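# Insert drive module into lit slot and latch it

## Task

Push the drive module fully into the slot in the drive row that sits beneath the blue light, then push its latch handle downward until it locks lying flat; it counts only if the module and latch stay in place without the robot holding them, and the grippers must release and move away at the end.

## Robot and tools

Robot: two arms, left_arm and right_arm, each with six revolute joints and a parallel gripper. Everything is driven in joint space; there is no Cartesian command.

World frame (used in results and camera calibration): origin on the table surface midway between the arms, +z up, +x outward over the table, left_arm on the +y side. The arm names do not tell you which side of an image an arm appears on. Reported hand positions may be a little off, more so when an arm is stretched far out.

Gripper: the fingers extend along the gripper's own +z axis and close along its y axis. end_effector_position is the point between the finger pads, roughly 1 cm short of the fingertips.

Tool execute_actions, argument actions: a list holding one item or nothing.
- Empty list: nothing is commanded; the current state comes back, with pictures.
- Action: {"rows": [[...]], "steps": n}. n is 6 to 15 control steps, each 1/30 s; 15 if omitted. Each row applies to one step; if rows are fewer than steps, the last row repeats. Each row is one flat list of 14 numbers covering both arms, always all 14: left_arm waist, shoulder, elbow, wrist pitch, wrist yaw, wrist roll, opening, then the same seven for right_arm.
- Wait: {"steps": n} with no rows, n up to 300; nothing new is sent.
- Optional pictures: true to get camera images with an action result (otherwise only the empty-list call returns them).

Joint numbers are absolute target angles in radians, in the same form as the Joint positions line, not offsets. Stated ranges for each arm: waist -2.618 to 3.054, shoulder 0.000 to 3.142, elbow 0.000 to 3.142, wrist pitch -1.571 to 1.571, wrist yaw -1.571 to 1.571, wrist roll -2.094 to 2.094. Real limits may differ by up to 0.036 rad either way. A target more than 0.036 rad beyond a stated end, and further out than the joint currently is, gets the whole call refused (nothing is sent). A target past the real end is clipped to it and the result may print "joint sent to its limit", possibly about an earlier action; its absence does not prove there is room left. Friction can leave a joint up to about 0.031 rad short, and tiny changes below that may not move it.

Opening is an absolute value from -1 (closed) to +1 (fully open, pad gap 0.094 m). grip_measured reports the actual opening on this same scale; each gripper's reading may carry a fixed error of about 1 mm. Between the extremes the fingers go to where grip_measured equals your number, so to hold something command about 0.03 below the measured value for a firm grip, less for a lighter one. Pads push with roughly 50 to 62 N, less on thin parts under about 2 mm, with a brief spike on first contact.

Speed: each joint's sent target stays within a fixed lead of its measured angle per step (waist 0.202, shoulder 0.258, elbow 0.238, wrist pitch 0.573, wrist yaw and wrist roll 0.522 rad), and if a step's targets would move the gripper over 70 mm from where it is, all are scaled back. Large moves therefore need several calls or time.

Between calls the arms keep heading toward the last row sent, until every arm has nearly stopped or a step is HELD; after that only a new action makes them go further. Each action's result is captured 6 steps before the action ends; those last steps run afterwards, before your next action starts.

Result lines: a state line per arm (`left_arm: …` | `right_arm: …`) with end_effector_position in metres and end_effector_quat_wxyz; Joint positions and Joint velocities, one block per arm, joints in column order (rad, rad/s) then pad gap (m, m/s); grip_measured. "joint command not followed" means a clearance check altered or blocked some joint targets while the rest of the row still ran. HELD marks steps on which your row, wholly or partly, was not sent. MOTOR HOT appears from 75 °C when holding loads; at 90 °C the arm is halted for 10 s, and at 100 °C that arm goes limp and drops; these appear as OVER-TEMPERATURE FAULT. Avoid long loaded holds.

Tool zoom_image: camera (cam_high, cam_low, cam_left_wrist, cam_right_wrist) and region [x0, y0, x1, y1] in image pixels from the top-left, at most 504 by 504. It gives a detailed crop of that camera's latest image. All cameras are 504x504; calibration (K, distortion, T_world_to_cam) is supplied, wrist camera poses follow the arm's joint readings.

Tool show_instructions: no arguments; shows the reference images for the scene.

Tool finished_scene: argument scene, the number of the scene being ended; it is final and reports whether the goal was met, so only call it once the module is seated, the latch is flat and locked, and the grippers are open and withdrawn.

Cautions: parts may occasionally get a brief tug while held, or loose items a push. Do not let anything leave the table. Keep the two arms from striking or pressing on each other. Avoid dropping, slamming, hard impacts or excessive pushing; move smoothly.

Each tool is called after "Call:" as name(argument=value, ...), one argument or row to a line, values as JSON.

## Session

Call:
show_instructions(
)

Call:
execute_actions(
  actions=[],
)

Reference images for this scene: manual page 1, manual page 2, manual page 3, manual page 4, manual page 5, manual page 6.

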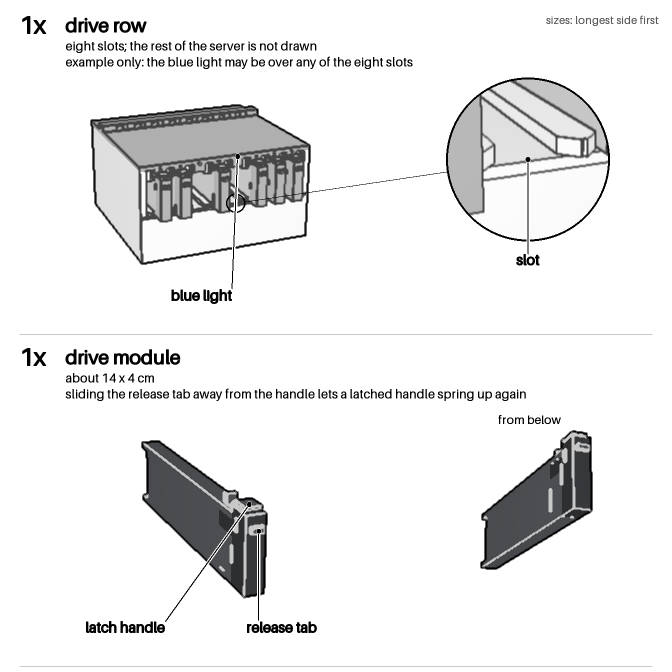

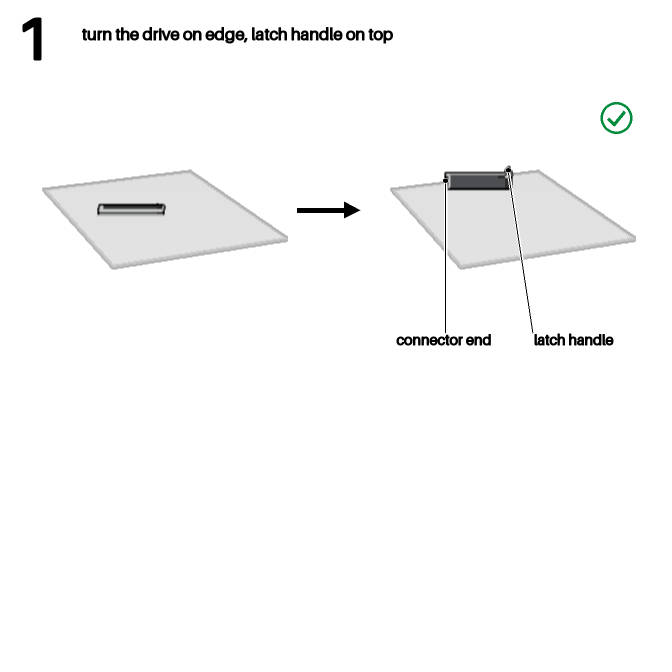

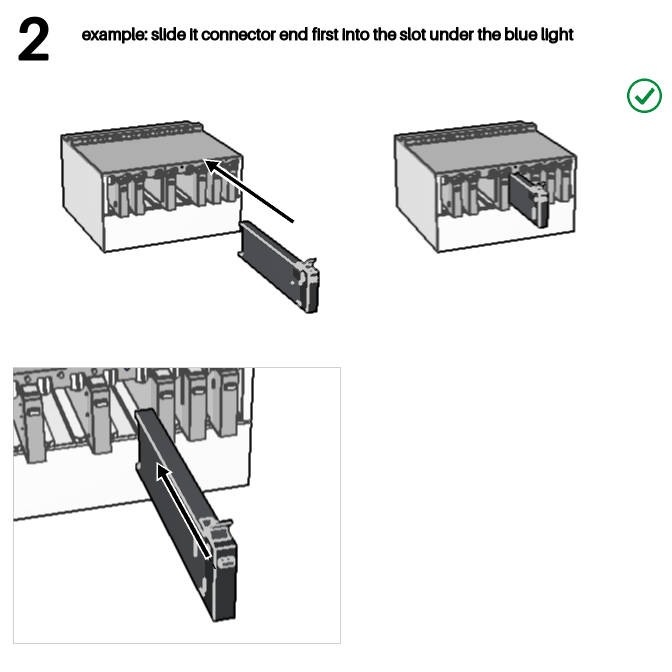

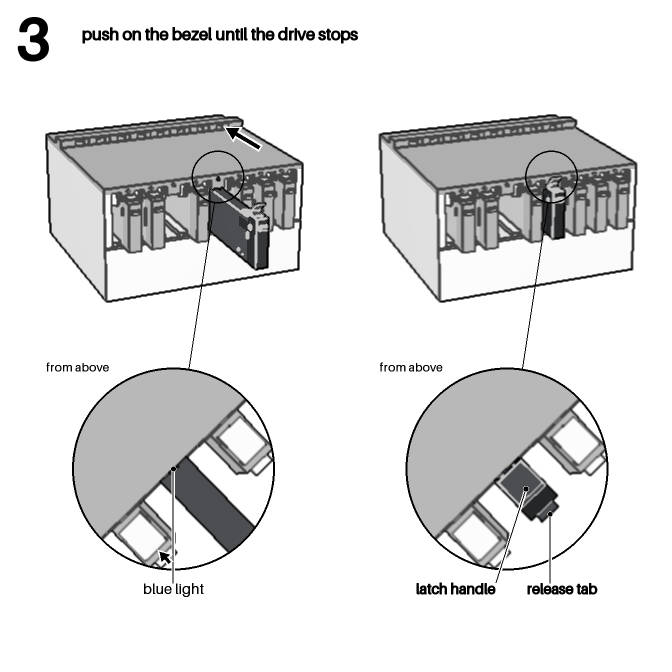

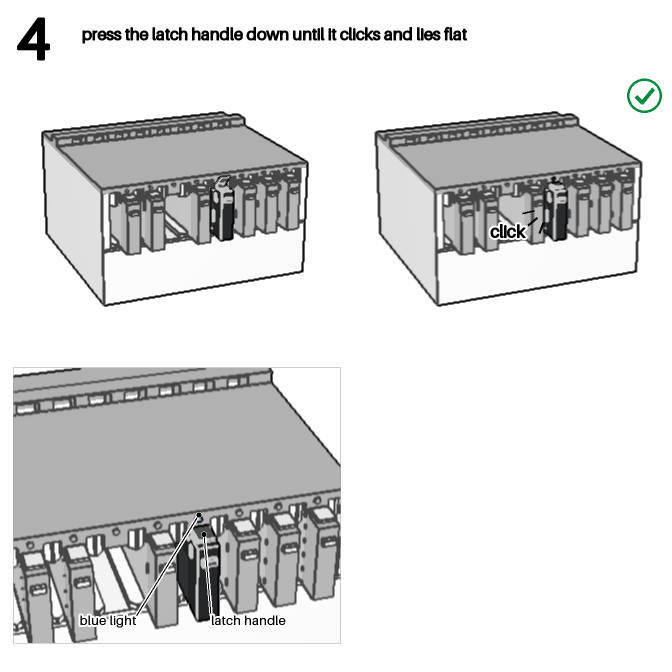

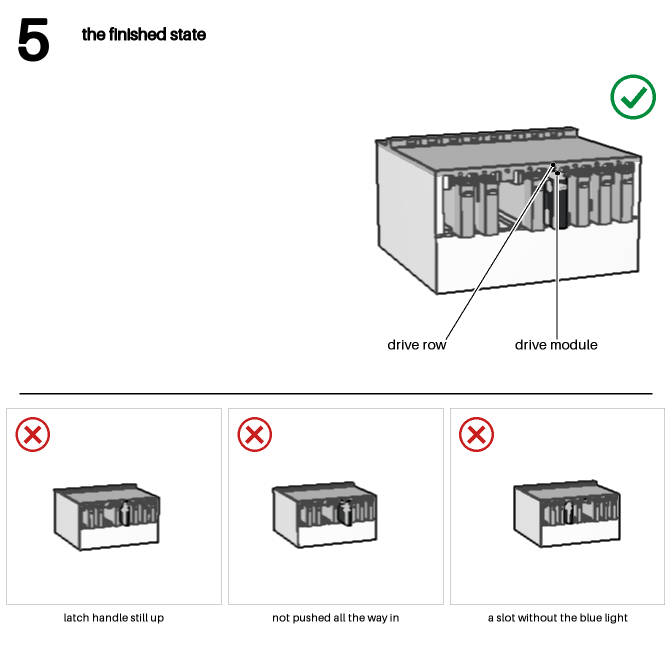

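Scene clock: 0.00 s of 5300.00 s.
left_arm: end_effector_position=(+0.4925, +0.4385, +0.2827) grip_measured=+1.000 end_effector_quat_wxyz=(+0.176, +0.182, +0.860, +0.443) | right_arm: end_effector_position=(+0.2129, +0.2390, +0.1956) grip_measured=+1.000 end_effector_quat_wxyz=(+0.331, -0.542, +0.534, +0.558)
Joint positions: left_arm=[-0.13   1.882  1.931 -0.999 -0.835  0.597  0.094] | right_arm=[ 0.772  1.971  1.253  0.472 -0.858  0.056  0.094]
Joint velocities: left_arm=[ 0.002 -0.022 -0.027 -0.051  0.007 -0.037  0.   ] | right_arm=[-0.022  0.007  0.007 -0.022  0.007 -0.037  0.   ]
camera_calibration (this result's frames):
cam_left_wrist: T_world_to_cam=[[-0.127324, -0.534488, -0.83553, 0.534298], [-0.989505, 0.126475, 0.0698814, 0.451447], [0.0683229, 0.835659, -0.544982, -0.128186], [0, 0, 0, 1]] pos_world=[0.523496, 0.335599, 0.345016]
cam_right_wrist: T_world_to_cam=[[0.887416, 0.149262, -0.436134, -0.132076], [-0.153185, -0.796869, -0.58441, 0.370623], [-0.434772, 0.585424, -0.68429, 0.18578], [0, 0, 0, 1]] pos_world=[0.254752, 0.206292, 0.28612]

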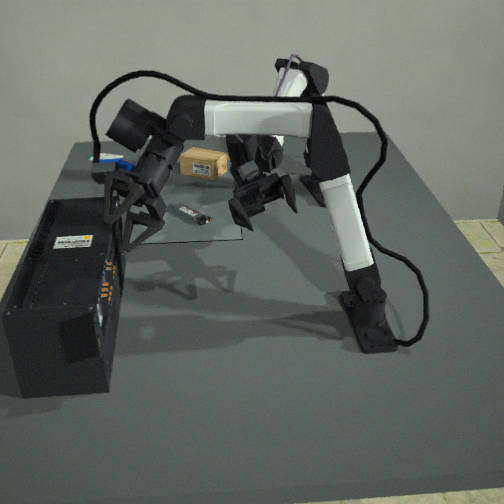

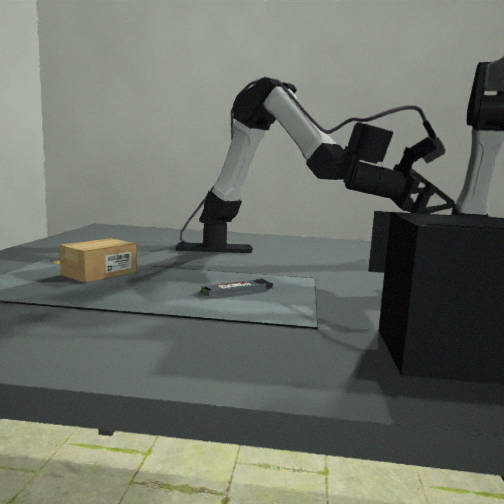

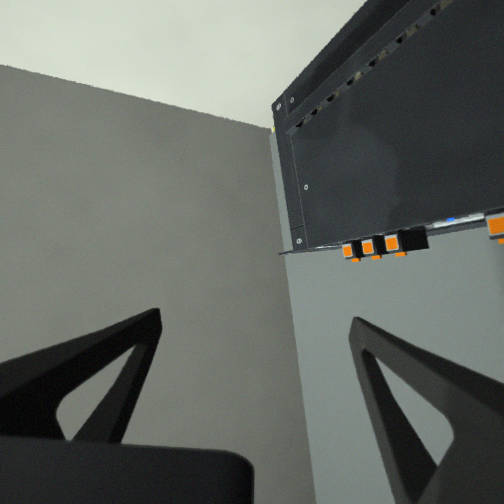

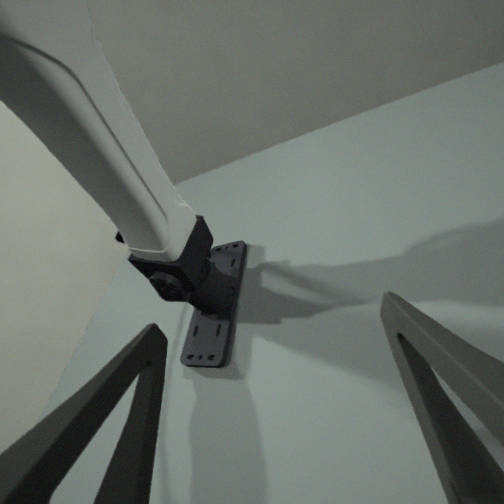

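Call:
zoom_image(
  camera="cam_high",
  region=[160, 185, 230, 245],
)

Call:
zoom_image(
  camera="cam_low",
  region=[190, 250, 290, 320],
)

Call:
zoom_image(
  camera="cam_high",
  region=[60, 220, 160, 400],
)

Region (160, 185, 230, 245) of cam_high's 504x504 image, scaled by 7.200, with more detail than that image has; it fills the top 432 rows of this view, and the rest is white.

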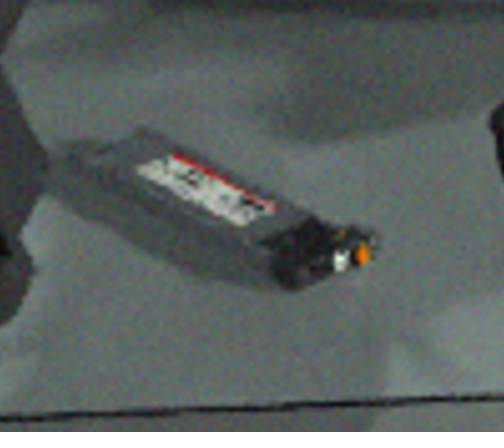

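Region (190, 250, 290, 320) of cam_low's 504x504 image, scaled by 5.040, with more detail than that image has; it fills the top 353 rows of this view, and the rest is white.

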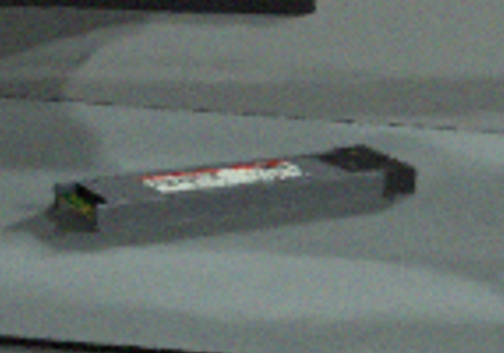

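Region (60, 220, 160, 400) of cam_high's 504x504 image, scaled by 2.800, with more detail than that image has.

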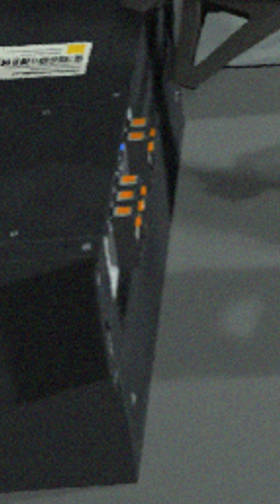

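Call:
execute_actions(
  actions=[
    {"rows":[[0.1,1.5,1.6,-1.3,-0.4,0.3,0,0.6,1.97,1.4,-0.2,-0.6,0.4,0.3],[0.1,1.5,1.6,-1.3,-0.4,0.3,0,0.6,1.97,1.4,-0.2,-0.6,0.4,0.3],[0.1,1.5,1.6,-1.3,-0.4,0.3,0,0.6,1.97,1.4,-0.2,-0.6,0.4,0.3],[0.1,1.5,1.6,-1.3,-0.4,0.3,0,0.6,1.97,1.4,-0.2,-0.6,0.4,0.3],[0.1,1.5,1.6,-1.3,-0.4,0.3,0,0.6,1.97,1.4,-0.2,-0.6,0.4,0.3],[0.03,1.5,1.3,-0.6,0,0,-0.5,0.085,2.17,2.005,-1.395,0,1.19,0.2]],"steps":15},
  ],
)

Call:
execute_actions(
  actions=[
    {"steps":20},
  ],
  pictures=true,
)

Scene clock: 4.27 s of 5300.00 s.
left_arm: end_effector_position=(+0.4161, +0.4428, +0.2320) grip_measured=-0.493 end_effector_quat_wxyz=(+0.297, +0.004, +0.936, +0.189) | right_arm: end_effector_position=(+0.3709, +0.1714, +0.1458) grip_measured=+0.203 end_effector_quat_wxyz=(+0.238, -0.265, +0.820, +0.448)
Joint positions: left_arm=[ 0.056  1.488  1.42  -0.841 -0.308  0.198  0.024] | right_arm=[ 0.538  2.039  1.487 -0.065 -0.577  0.402  0.056]
Joint velocities: left_arm=[-0.286 -0.515 -1.536  1.458  1.941 -1.297 -0.011] | right_arm=[-0.784  0.598  0.989 -1.385  1.179  1.194 -0.001]
Steps of this call (steps 1 to 90: nothing new was sent; then 0.97 s passed at rest; steps 91 to 99: the first 9 steps of this action). Readings (joint positions):
91: left_arm=[-0.119 1.864 1.907 -1.000 -0.795 0.570] | right_arm=[0.764 1.971 1.269 0.419 -0.843 0.086]
92: left_arm=[-0.097 1.827 1.854 -1.025 -0.742 0.539] | right_arm=[0.749 1.971 1.296 0.340 -0.817 0.128]
94: left_arm=[-0.023 1.739 1.751 -1.085 -0.662 0.486] | right_arm=[0.692 1.971 1.344 0.189 -0.762 0.204]
98: left_arm=[0.064 1.517 1.479 -0.899 -0.381 0.247] | right_arm=[0.567 2.018 1.453 -0.021 -0.618 0.360]
99: the state above

Scene clock: 4.93 s of 5300.00 s.
left_arm: end_effector_position=(+0.4497, +0.3872, +0.2081) grip_measured=-0.498 end_effector_quat_wxyz=(+0.366, -0.028, +0.930, +0.021) | right_arm: end_effector_position=(+0.4498, -0.1503, +0.1039) grip_measured=+0.202 end_effector_quat_wxyz=(+0.038, +0.428, +0.902, +0.052)
Joint positions: left_arm=[ 0.035  1.502  1.305 -0.623 -0.017  0.009  0.024] | right_arm=[ 0.067  2.166  1.988 -1.268 -0.031  1.138  0.056]
Joint velocities: left_arm=[-0.012  0.012 -0.017  0.022 -0.007  0.007 -0.001] | right_arm=[ 0.154  0.002  0.002 -0.93   0.051  0.3    0.001]
Kept back: nothing.
Steps of this call (steps 1 to 6: the last 6 steps of your previous action; steps 7 to 20: the robot went on to your last target). Readings (joint positions):
1: left_arm=[0.047 1.481 1.377 -0.800 -0.248 0.160] | right_arm=[0.509 2.059 1.521 -0.113 -0.535 0.445]
2: left_arm=[0.040 1.484 1.347 -0.766 -0.199 0.129] | right_arm=[0.480 2.078 1.554 -0.161 -0.491 0.489]
4: left_arm=[0.035 1.497 1.313 -0.723 -0.128 0.085] | right_arm=[0.419 2.112 1.623 -0.265 -0.408 0.582]
8: left_arm=[0.035 1.502 1.305 -0.666 -0.059 0.039] | right_arm=[0.285 2.155 1.770 -0.490 -0.275 0.775]
20: the state above
camera_calibration (this result's frames):
cam_left_wrist: T_world_to_cam=[[0.0984461, -0.994913, -0.0213545, 0.346458], [-0.942276, -0.0862936, -0.323527, 0.563824], [0.320039, 0.0519718, -0.945978, 0.15066], [0, 0, 0, 1]] pos_world=[0.448953, 0.38552, 0.332332]
cam_right_wrist: T_world_to_cam=[[-0.886498, -0.447935, -0.116079, 0.350674], [-0.414902, 0.65838, 0.628007, 0.253549], [-0.204882, 0.604889, -0.769502, 0.362266], [0, 0, 0, 1]] pos_world=[0.490292, -0.228983, 0.16024]

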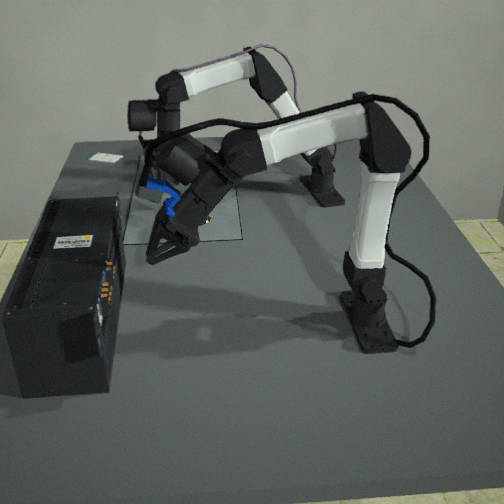

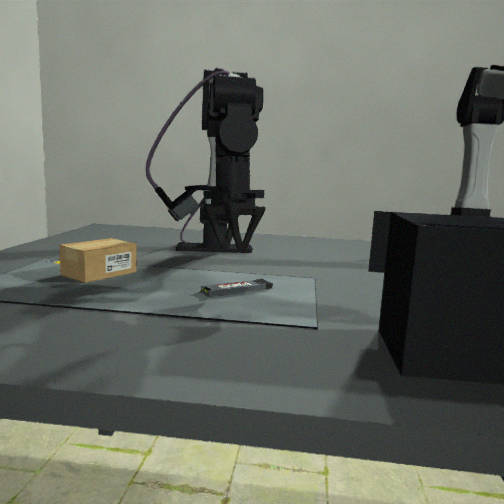

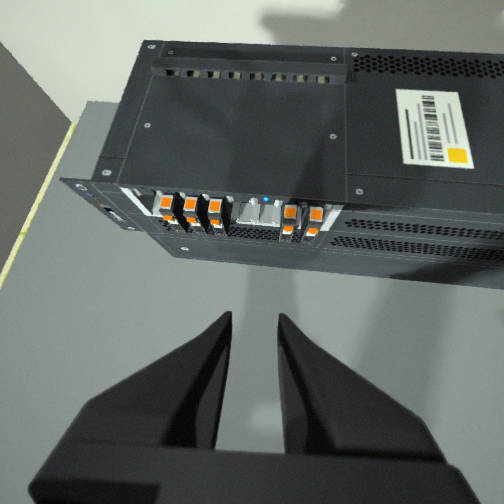

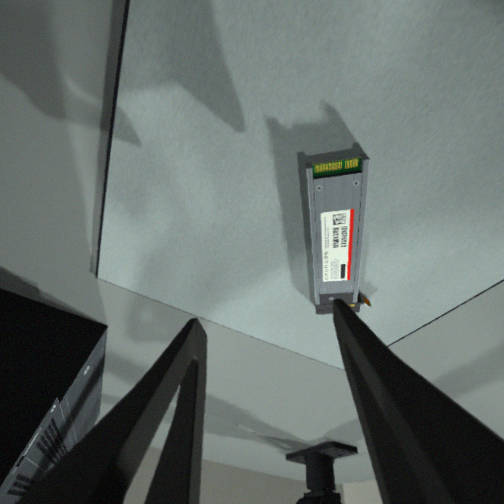

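Call:
execute_actions(
  actions=[
    {"rows":[[-0.6,1.2,1.2,-1.2,0,0,-0.5,0.085,2.17,2.005,-1.395,0,1.19,0.2]],"steps":10},
  ],
  pictures=true,
)

Scene clock: 5.50 s of 5300.00 s.
left_arm: end_effector_position=(+0.4004, +0.3455, +0.2024) grip_measured=-0.498 end_effector_quat_wxyz=(+0.315, +0.021, +0.949, +0.003) | right_arm: end_effector_position=(+0.4215, -0.1546, +0.1019) grip_measured=+0.202 end_effector_quat_wxyz=(-0.001, +0.442, +0.897, +0.008)
Joint positions: left_arm=[-0.07   1.394  1.257 -0.793 -0.019  0.007  0.024] | right_arm=[ 0.081  2.166  1.988 -1.384 -0.013  1.18   0.056]
Joint velocities: left_arm=[-1.126 -1.082 -0.33  -1.473 -0.022 -0.022 -0.   ] | right_arm=[ 0.007 -0.007  0.012 -0.051  0.037 -0.022 -0.   ]
Steps of this call (steps 1 to 13: the robot went on to your last target; steps 14 to 17: the first 4 steps of this action). Readings (joint positions):
14: left_arm=[0.025 1.491 1.301 -0.642 -0.018 0.007] | right_arm=[0.081 2.166 1.988 -1.382 -0.014 1.180]
15: left_arm=[0.002 1.466 1.286 -0.689 -0.019 0.007] | right_arm=[0.081 2.166 1.988 -1.383 -0.013 1.180]
17: the state above
camera_calibration (this result's frames):
cam_left_wrist: T_world_to_cam=[[-0.0058639, -0.999659, -0.0254583, 0.353929], [-0.975902, 0.0112743, -0.21792, 0.47028], [0.218132, 0.0235669, -0.975635, 0.219904], [0, 0, 0, 1]] pos_world=[0.413054, 0.343324, 0.32604]
cam_right_wrist: T_world_to_cam=[[-0.905755, -0.423801, 0.000871088, 0.323443], [-0.325713, 0.697432, 0.638358, 0.213249], [-0.271144, 0.577912, -0.76974, 0.38133], [0, 0, 0, 1]] pos_world=[0.465814, -0.232026, 0.157114]

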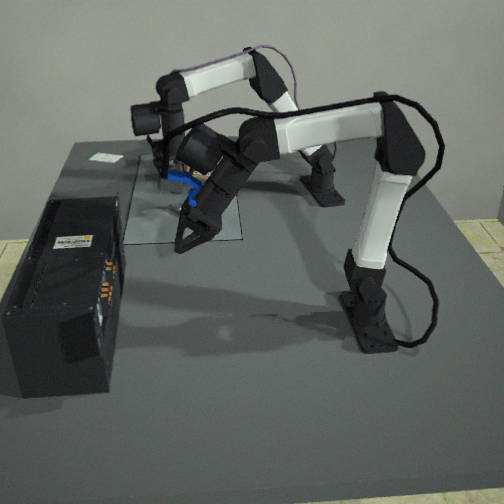

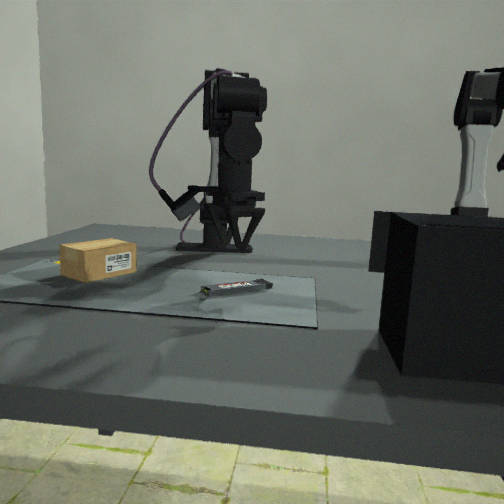

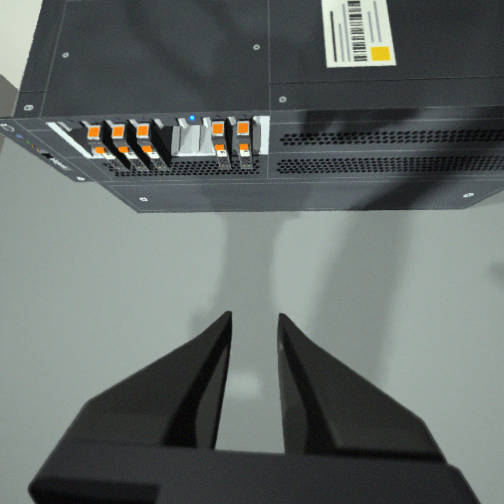

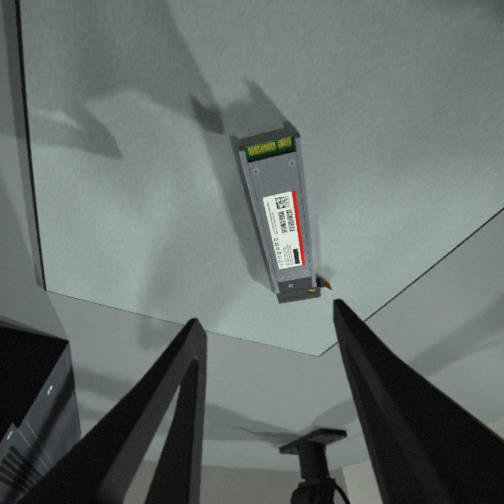

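Call:
execute_actions(
  actions=[
    {"rows":[[-2.4,1.1,1.37,-1.5,0,0,-0.5,0.033,2.17,1.96,-1.35,0,1.104,0.2],[-2.4,1.1,1.37,-1.5,0,0,-0.5,0.033,2.17,1.92,-1.30,0,1.104,0.2],[-2.4,1.1,1.37,-1.5,0,0,-0.5,0.033,2.17,1.88,-1.26,0,1.104,0.2],[-2.4,1.1,1.37,-1.5,0,0,-0.5,0.033,2.17,1.84,-1.21,0,1.104,0.2],[-2.4,1.1,1.37,-1.5,0,0,-0.5,0.033,2.18,1.80,-1.17,0,1.104,0.2],[-2.4,1.1,1.37,-1.5,0,0,-0.5,0.033,2.18,1.77,-1.15,0,1.104,0.2],[-2.4,1.1,1.37,-1.5,0,0,-0.5,0.033,2.185,1.745,-1.14,0,1.104,0.2]],"steps":15},
  ],
)

Call:
execute_actions(
  actions=[
    {"steps":8},
  ],
  pictures=true,
)

Scene clock: 6.53 s of 5300.00 s.
left_arm: end_effector_position=(+0.1150, +0.1584, +0.2424) grip_measured=-0.499 end_effector_quat_wxyz=(+0.166, +0.542, +0.817, -0.107) | right_arm: end_effector_position=(+0.4108, -0.1787, +0.0416) grip_measured=+0.202 end_effector_quat_wxyz=(-0.024, +0.438, +0.899, -0.014)
Joint positions: left_arm=[-1.193  1.102  1.359 -1.43  -0.002  0.004  0.024] | right_arm=[ 0.032  2.179  1.767 -1.214 -0.009  1.123  0.056]
Joint velocities: left_arm=[-2.137 -0.012 -0.002 -0.418 -0.022 -0.022 -0.001] | right_arm=[ 0.007  0.227 -0.413  0.256  0.007 -0.081  0.   ]
Steps of this call (steps 1 to 6: the last 6 steps of your previous action; steps 7 to 22: the robot went on to your last target; steps 23 to 31: the first 9 steps of this action). Readings (joint positions):
23: left_arm=[-0.620 1.208 1.231 -1.217 -0.007 0.005] | right_arm=[0.078 2.166 1.986 -1.383 -0.013 1.171]
24: left_arm=[-0.676 1.201 1.257 -1.265 -0.008 0.004] | right_arm=[0.072 2.166 1.976 -1.370 -0.013 1.160]
26: left_arm=[-0.818 1.160 1.313 -1.336 -0.007 0.004] | right_arm=[0.054 2.164 1.926 -1.322 -0.013 1.142]
30: left_arm=[-1.119 1.103 1.359 -1.416 -0.003 0.004] | right_arm=[0.032 2.172 1.785 -1.225 -0.009 1.125]
31: the state above

Scene clock: 6.80 s of 5300.00 s.
left_arm: end_effector_position=(-0.0098, +0.1534, +0.2388) grip_measured=-0.499 end_effector_quat_wxyz=(+0.114, +0.759, +0.626, -0.136) | right_arm: end_effector_position=(+0.4172, -0.1773, +0.0311) grip_measured=+0.202 end_effector_quat_wxyz=(-0.017, +0.434, +0.901, -0.007)
Joint positions: left_arm=[-1.786  1.102  1.359 -1.469 -0.002  0.004  0.024] | right_arm=[ 0.032  2.194  1.75  -1.162 -0.009  1.114  0.056]
Joint velocities: left_arm=[-2.122 -0.017 -0.002 -0.066 -0.066 -0.007 -0.001] | right_arm=[-0.012 -0.007  0.002  0.051 -0.007  0.022  0.001]
Kept back: nothing.
Steps of this call (steps 1 to 6: the last 6 steps of your previous action; steps 7 to 8: the robot went on to your last target). Readings (joint positions):
1: left_arm=[-1.267 1.102 1.359 -1.440 -0.002 0.004] | right_arm=[0.032 2.187 1.757 -1.205 -0.009 1.121]
2: left_arm=[-1.341 1.102 1.359 -1.448 -0.002 0.004] | right_arm=[0.032 2.192 1.752 -1.196 -0.009 1.119]
4: left_arm=[-1.490 1.102 1.359 -1.459 -0.002 0.004] | right_arm=[0.032 2.194 1.750 -1.182 -0.009 1.117]
8: the state above
camera_calibration (this result's frames):
cam_left_wrist: T_world_to_cam=[[-0.986632, 0.161971, -0.0179573, -0.0292232], [0.160519, 0.984929, 0.064416, -0.125587], [0.0281202, 0.0606724, -0.997762, 0.347152], [0, 0, 0, 1]] pos_world=[-0.0184354, 0.107365, 0.35394]
cam_right_wrist: T_world_to_cam=[[-0.897223, -0.439371, 0.0440973, 0.302311], [-0.311478, 0.700501, 0.64209, 0.267419], [-0.313006, 0.562363, -0.76536, 0.353389], [0, 0, 0, 1]] pos_world=[0.465149, -0.253233, 0.0854316]

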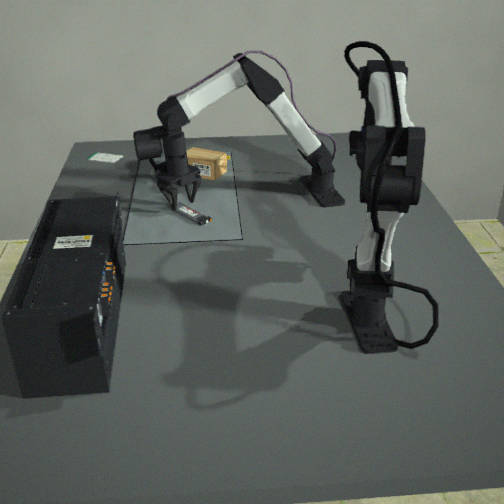

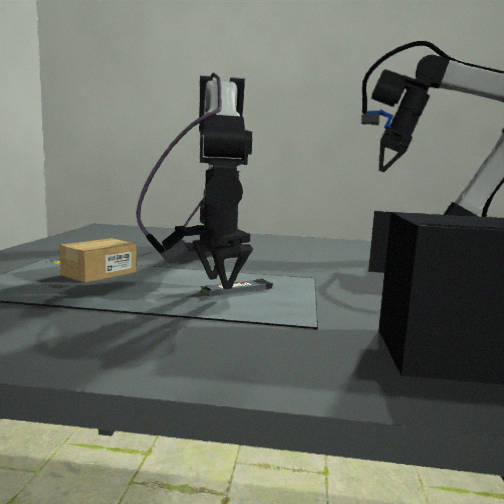

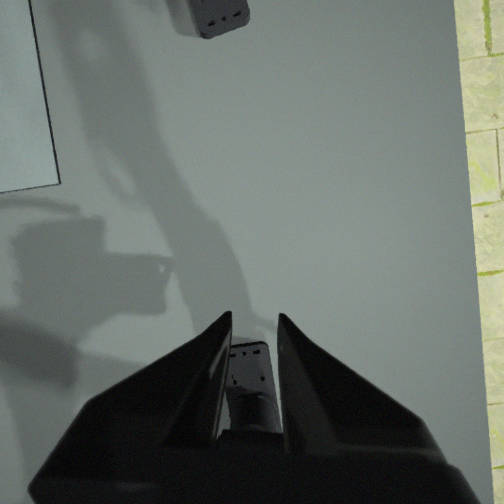

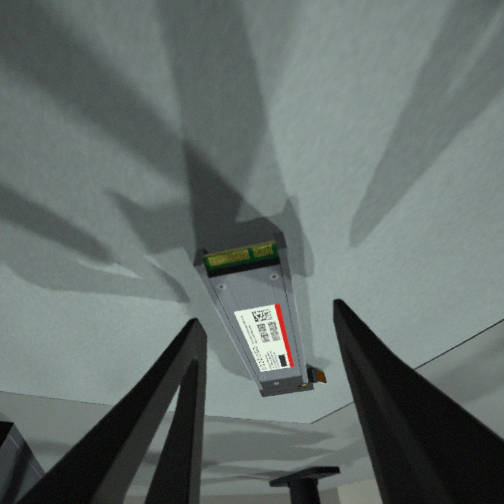

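Call:
execute_actions(
  actions=[
    {"rows":[[-2.4,1.1,1.37,-1.5,0,0,-0.5,0.052,2.19,1.73,-1.09,0,1.104,0.2],[-2.4,1.1,1.37,-1.5,0,0,-0.5,0.052,2.19,1.72,-1.07,0,1.104,0.2],[-2.4,1.1,1.37,-1.5,0,0,-0.5,0.052,2.19,1.71,-1.05,0,1.104,0.2],[-2.4,1.1,1.37,-1.5,0,0,-0.5,0.052,2.19,1.70,-1.05,0,1.104,0.2],[-2.4,1.1,1.37,-1.5,0,0,-0.5,0.052,2.19,1.69,-1.05,0,1.104,0.2],[-2.4,1.1,1.37,-1.5,0,0,-0.5,0.052,2.19,1.686,-1.055,0,1.104,0.0]],"steps":15},
  ],
)

Call:
execute_actions(
  actions=[],
)

Scene clock: 7.37 s of 5300.00 s.
left_arm: end_effector_position=(-0.1174, +0.2153, +0.2374) grip_measured=-0.499 end_effector_quat_wxyz=(+0.063, +0.913, +0.372, -0.157) | right_arm: end_effector_position=(+0.4211, -0.1706, +0.0188) grip_measured=+0.003 end_effector_quat_wxyz=(-0.004, +0.427, +0.904, +0.003)
Joint positions: left_arm=[-2.391  1.102  1.359 -1.487  0.004  0.004  0.024] | right_arm=[ 0.046  2.194  1.7   -1.08  -0.009  1.112  0.047]
Joint velocities: left_arm=[ 0.002 -0.002  0.012 -0.007 -0.022 -0.022 -0.001] | right_arm=[-0.012  0.002 -0.061 -0.007  0.022 -0.037 -0.002]
Steps of this call (steps 1 to 8: the robot went on to your last target; steps 9 to 17: the first 9 steps of this action). Readings (joint positions):
9: left_arm=[-2.376 1.102 1.359 -1.477 0.004 0.004] | right_arm=[0.033 2.194 1.749 -1.147 -0.009 1.113]
10: left_arm=[-2.387 1.102 1.359 -1.480 0.004 0.004] | right_arm=[0.034 2.194 1.746 -1.135 -0.009 1.113]
12: left_arm=[-2.391 1.102 1.359 -1.483 0.004 0.004] | right_arm=[0.039 2.194 1.734 -1.106 -0.009 1.113]
16: left_arm=[-2.391 1.102 1.359 -1.486 0.004 0.004] | right_arm=[0.046 2.194 1.703 -1.081 -0.009 1.112]
17: the state above

Scene clock: 7.57 s of 5300.00 s.
left_arm: end_effector_position=(-0.1172, +0.2155, +0.2373) grip_measured=-0.499 end_effector_quat_wxyz=(+0.063, +0.913, +0.372, -0.157) | right_arm: end_effector_position=(+0.4231, -0.1701, +0.0185) grip_measured=+0.002 end_effector_quat_wxyz=(-0.000, +0.427, +0.904, +0.005)
Joint positions: left_arm=[-2.391  1.102  1.359 -1.488  0.004  0.004  0.024] | right_arm=[ 0.046  2.194  1.699 -1.07  -0.009  1.112  0.047]
Joint velocities: left_arm=[-0.007  0.022  0.012  0.007  0.022 -0.037 -0.001] | right_arm=[-0.007  0.007  0.002 -0.007  0.037 -0.007 -0.   ]
Kept back: nothing.
Steps of this call (steps 1 to 6: the last 6 steps of your previous action). Readings (joint positions):
1: left_arm=[-2.391 1.102 1.359 -1.487 0.004 0.004] | right_arm=[0.046 2.194 1.699 -1.078 -0.009 1.112]
2: left_arm=[-2.391 1.102 1.359 -1.487 0.004 0.004] | right_arm=[0.046 2.194 1.699 -1.076 -0.009 1.112]
4: left_arm=[-2.391 1.102 1.359 -1.487 0.004 0.004] | right_arm=[0.046 2.194 1.699 -1.072 -0.009 1.112]
6: the state above
camera_calibration (this result's frames):
cam_left_wrist: T_world_to_cam=[[-0.717953, 0.695963, -0.0133859, -0.229917], [0.692839, 0.716323, 0.0827987, -0.0534965], [0.0672134, 0.0501714, -0.996476, 0.351411], [0, 0, 0, 1]] pos_world=[-0.151625, 0.180703, 0.351525]
cam_right_wrist: T_world_to_cam=[[-0.891209, -0.453577, 0.00370518, 0.307058], [-0.348259, 0.689463, 0.635104, 0.286121], [-0.290623, 0.56472, -0.772418, 0.332592], [0, 0, 0, 1]] pos_world=[0.469956, -0.245817, 0.074046]

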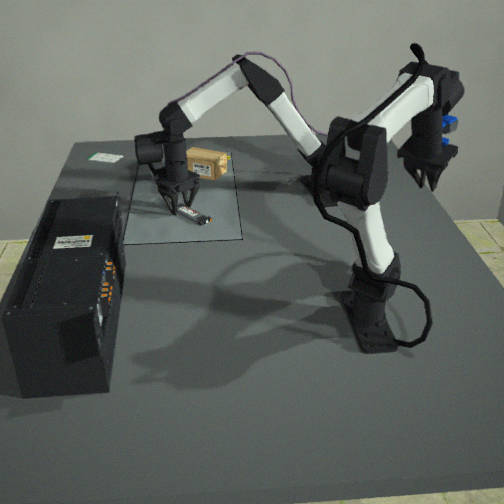

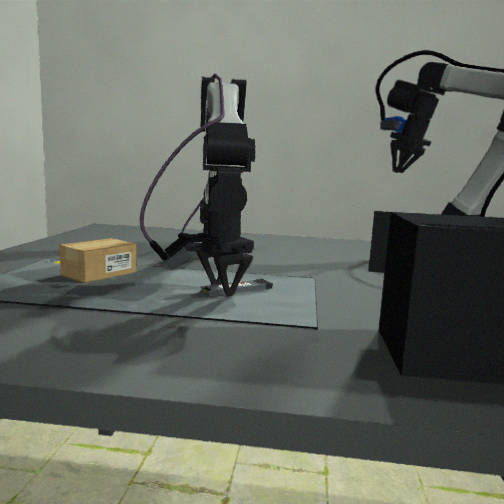

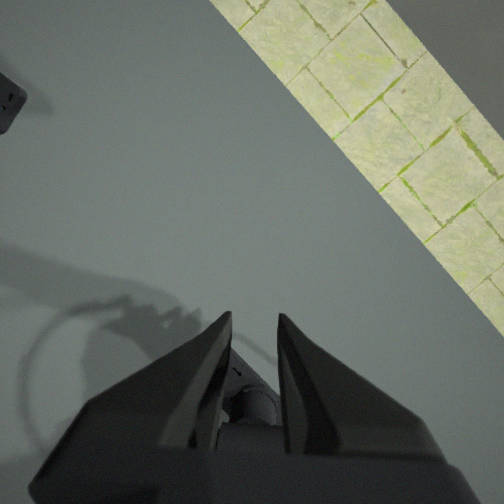

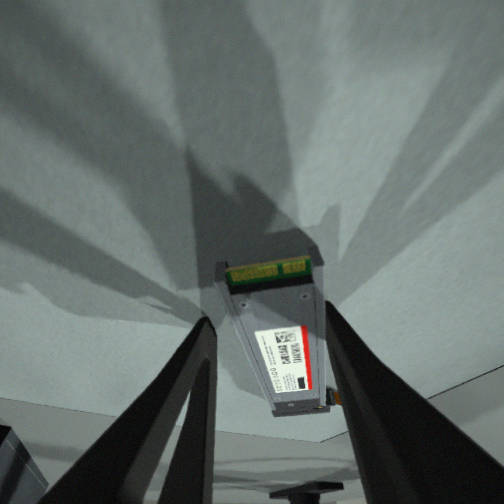

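Call:
execute_actions(
  actions=[
    {"rows":[[-2.4,1.1,1.37,-1.5,0,0,-0.5,0.046,2.19,1.665,-1.055,0,1.104,0.0],[-2.4,1.1,1.37,-1.5,0,0,-0.5,0.046,2.19,1.672,-1.055,0,1.104,0.0],[-2.4,1.1,1.37,-1.5,0,0,-0.5,0.046,2.19,1.672,-1.055,0,1.104,0.0],[-2.4,1.1,1.37,-1.5,0,0,-0.5,0.046,2.19,1.672,-1.055,0,1.104,0.0],[-2.4,1.1,1.37,-1.5,0,0,-0.5,0.046,2.19,1.672,-1.055,0,1.104,-0.1],[-2.4,1.1,1.37,-1.5,0,0,-0.5,0.046,2.19,1.672,-1.055,0,1.104,-0.18],[-2.4,1.1,1.37,-1.5,0,0,-0.5,0.046,2.19,1.672,-1.055,0,1.104,-0.24],[-2.4,1.1,1.37,-1.5,0,0,-0.5,0.046,2.19,1.672,-1.055,0,1.104,-0.28],[-2.4,1.1,1.37,-1.5,0,0,-0.5,0.046,2.19,1.672,-1.055,0,1.104,-0.31]],"steps":15},
  ],
)

Call:
execute_actions(
  actions=[],
)

Call:
zoom_image(
  camera="cam_low",
  region=[190, 250, 290, 320],
)

Scene clock: 8.30 s of 5300.00 s.
left_arm: end_effector_position=(-0.1171, +0.2156, +0.2373) grip_measured=-0.499 end_effector_quat_wxyz=(+0.062, +0.913, +0.372, -0.157) | right_arm: end_effector_position=(+0.4251, -0.1694, +0.0172) grip_measured=-0.284 end_effector_quat_wxyz=(+0.003, +0.426, +0.905, +0.009)
Joint positions: left_arm=[-2.391  1.102  1.359 -1.488  0.004  0.004  0.024] | right_arm=[ 0.046  2.194  1.694 -1.054 -0.01   1.111  0.034]
Joint velocities: left_arm=[-0.012  0.017 -0.017 -0.022  0.007  0.007  0.001] | right_arm=[-0.002 -0.022  0.002  0.051 -0.007 -0.037 -0.021]
Steps of this call (steps 1 to 13: the robot went on to your last target; steps 14 to 22: the first 9 steps of this action). Readings (joint positions):
14: left_arm=[-2.391 1.102 1.359 -1.488 0.004 0.004] | right_arm=[0.046 2.194 1.696 -1.067 -0.009 1.112]
15: left_arm=[-2.391 1.102 1.359 -1.488 0.004 0.004] | right_arm=[0.046 2.194 1.694 -1.065 -0.009 1.112]
17: left_arm=[-2.391 1.102 1.359 -1.488 0.004 0.004] | right_arm=[0.046 2.194 1.694 -1.065 -0.009 1.112]
21: left_arm=[-2.391 1.102 1.359 -1.488 0.004 0.004] | right_arm=[0.046 2.194 1.694 -1.055 -0.010 1.111]
22: the state above

Scene clock: 8.50 s of 5300.00 s.
left_arm: end_effector_position=(-0.1171, +0.2156, +0.2373) grip_measured=-0.499 end_effector_quat_wxyz=(+0.062, +0.913, +0.372, -0.157) | right_arm: end_effector_position=(+0.4251, -0.1694, +0.0172) grip_measured=-0.289 end_effector_quat_wxyz=(+0.003, +0.426, +0.905, +0.009)
Joint positions: left_arm=[-2.391  1.102  1.359 -1.488  0.004  0.004  0.024] | right_arm=[ 0.046  2.194  1.694 -1.054 -0.01   1.11   0.033]
Joint velocities: left_arm=[ 0.002  0.002 -0.007 -0.051 -0.066 -0.081  0.001] | right_arm=[ 0.012  0.002  0.002 -0.037  0.007 -0.051 -0.   ]
Kept back: nothing.
Steps of this call (steps 1 to 6: the last 6 steps of your previous action). Readings (joint positions):
1: left_arm=[-2.391 1.102 1.359 -1.488 0.004 0.004] | right_arm=[0.046 2.194 1.694 -1.054 -0.010 1.110]
2: left_arm=[-2.391 1.102 1.359 -1.488 0.004 0.004] | right_arm=[0.046 2.194 1.694 -1.054 -0.010 1.110]
4: left_arm=[-2.391 1.102 1.359 -1.488 0.004 0.004] | right_arm=[0.046 2.194 1.694 -1.054 -0.010 1.110]
6: the state above
camera_calibration (this result's frames):
cam_left_wrist: T_world_to_cam=[[-0.71795, 0.695966, -0.0133948, -0.229913], [0.692816, 0.716301, 0.0831787, -0.0536701], [0.0674843, 0.050438, -0.996445, 0.351339], [0, 0, 0, 1]] pos_world=[-0.151593, 0.180735, 0.351475]
cam_right_wrist: T_world_to_cam=[[-0.890153, -0.45562, -0.00611863, 0.308541], [-0.355872, 0.686762, 0.633809, 0.289894], [-0.284574, 0.566365, -0.773466, 0.329477], [0, 0, 0, 1]] pos_world=[0.471575, -0.245115, 0.0729897]

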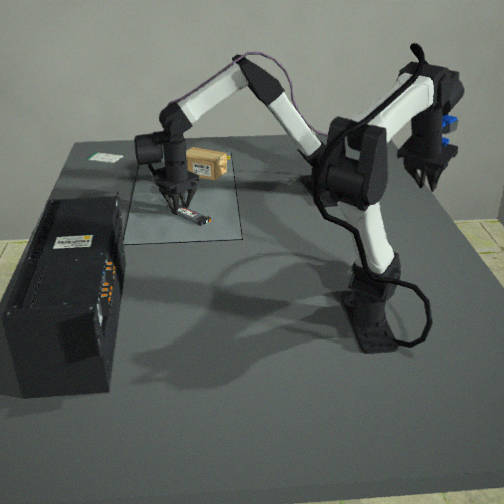

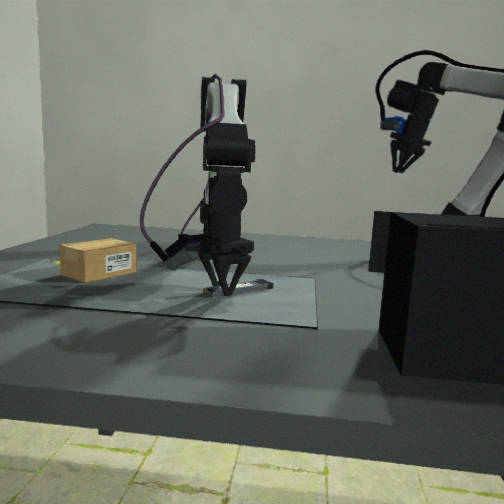

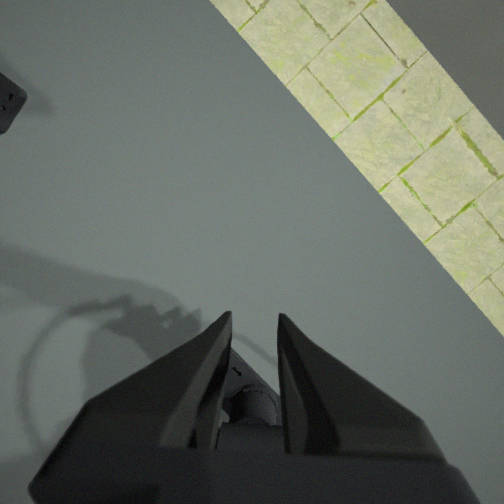

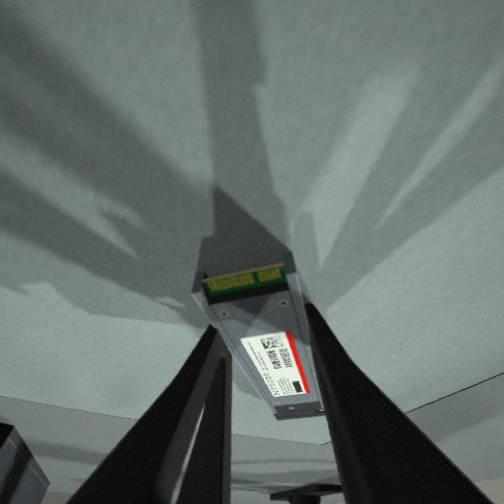

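Region (190, 250, 290, 320) of cam_low's 504x504 image, scaled by 5.040, with more detail than that image has; it fills the top 353 rows of this view, and the rest is white.

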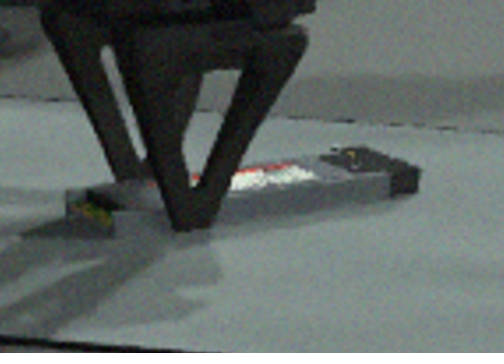

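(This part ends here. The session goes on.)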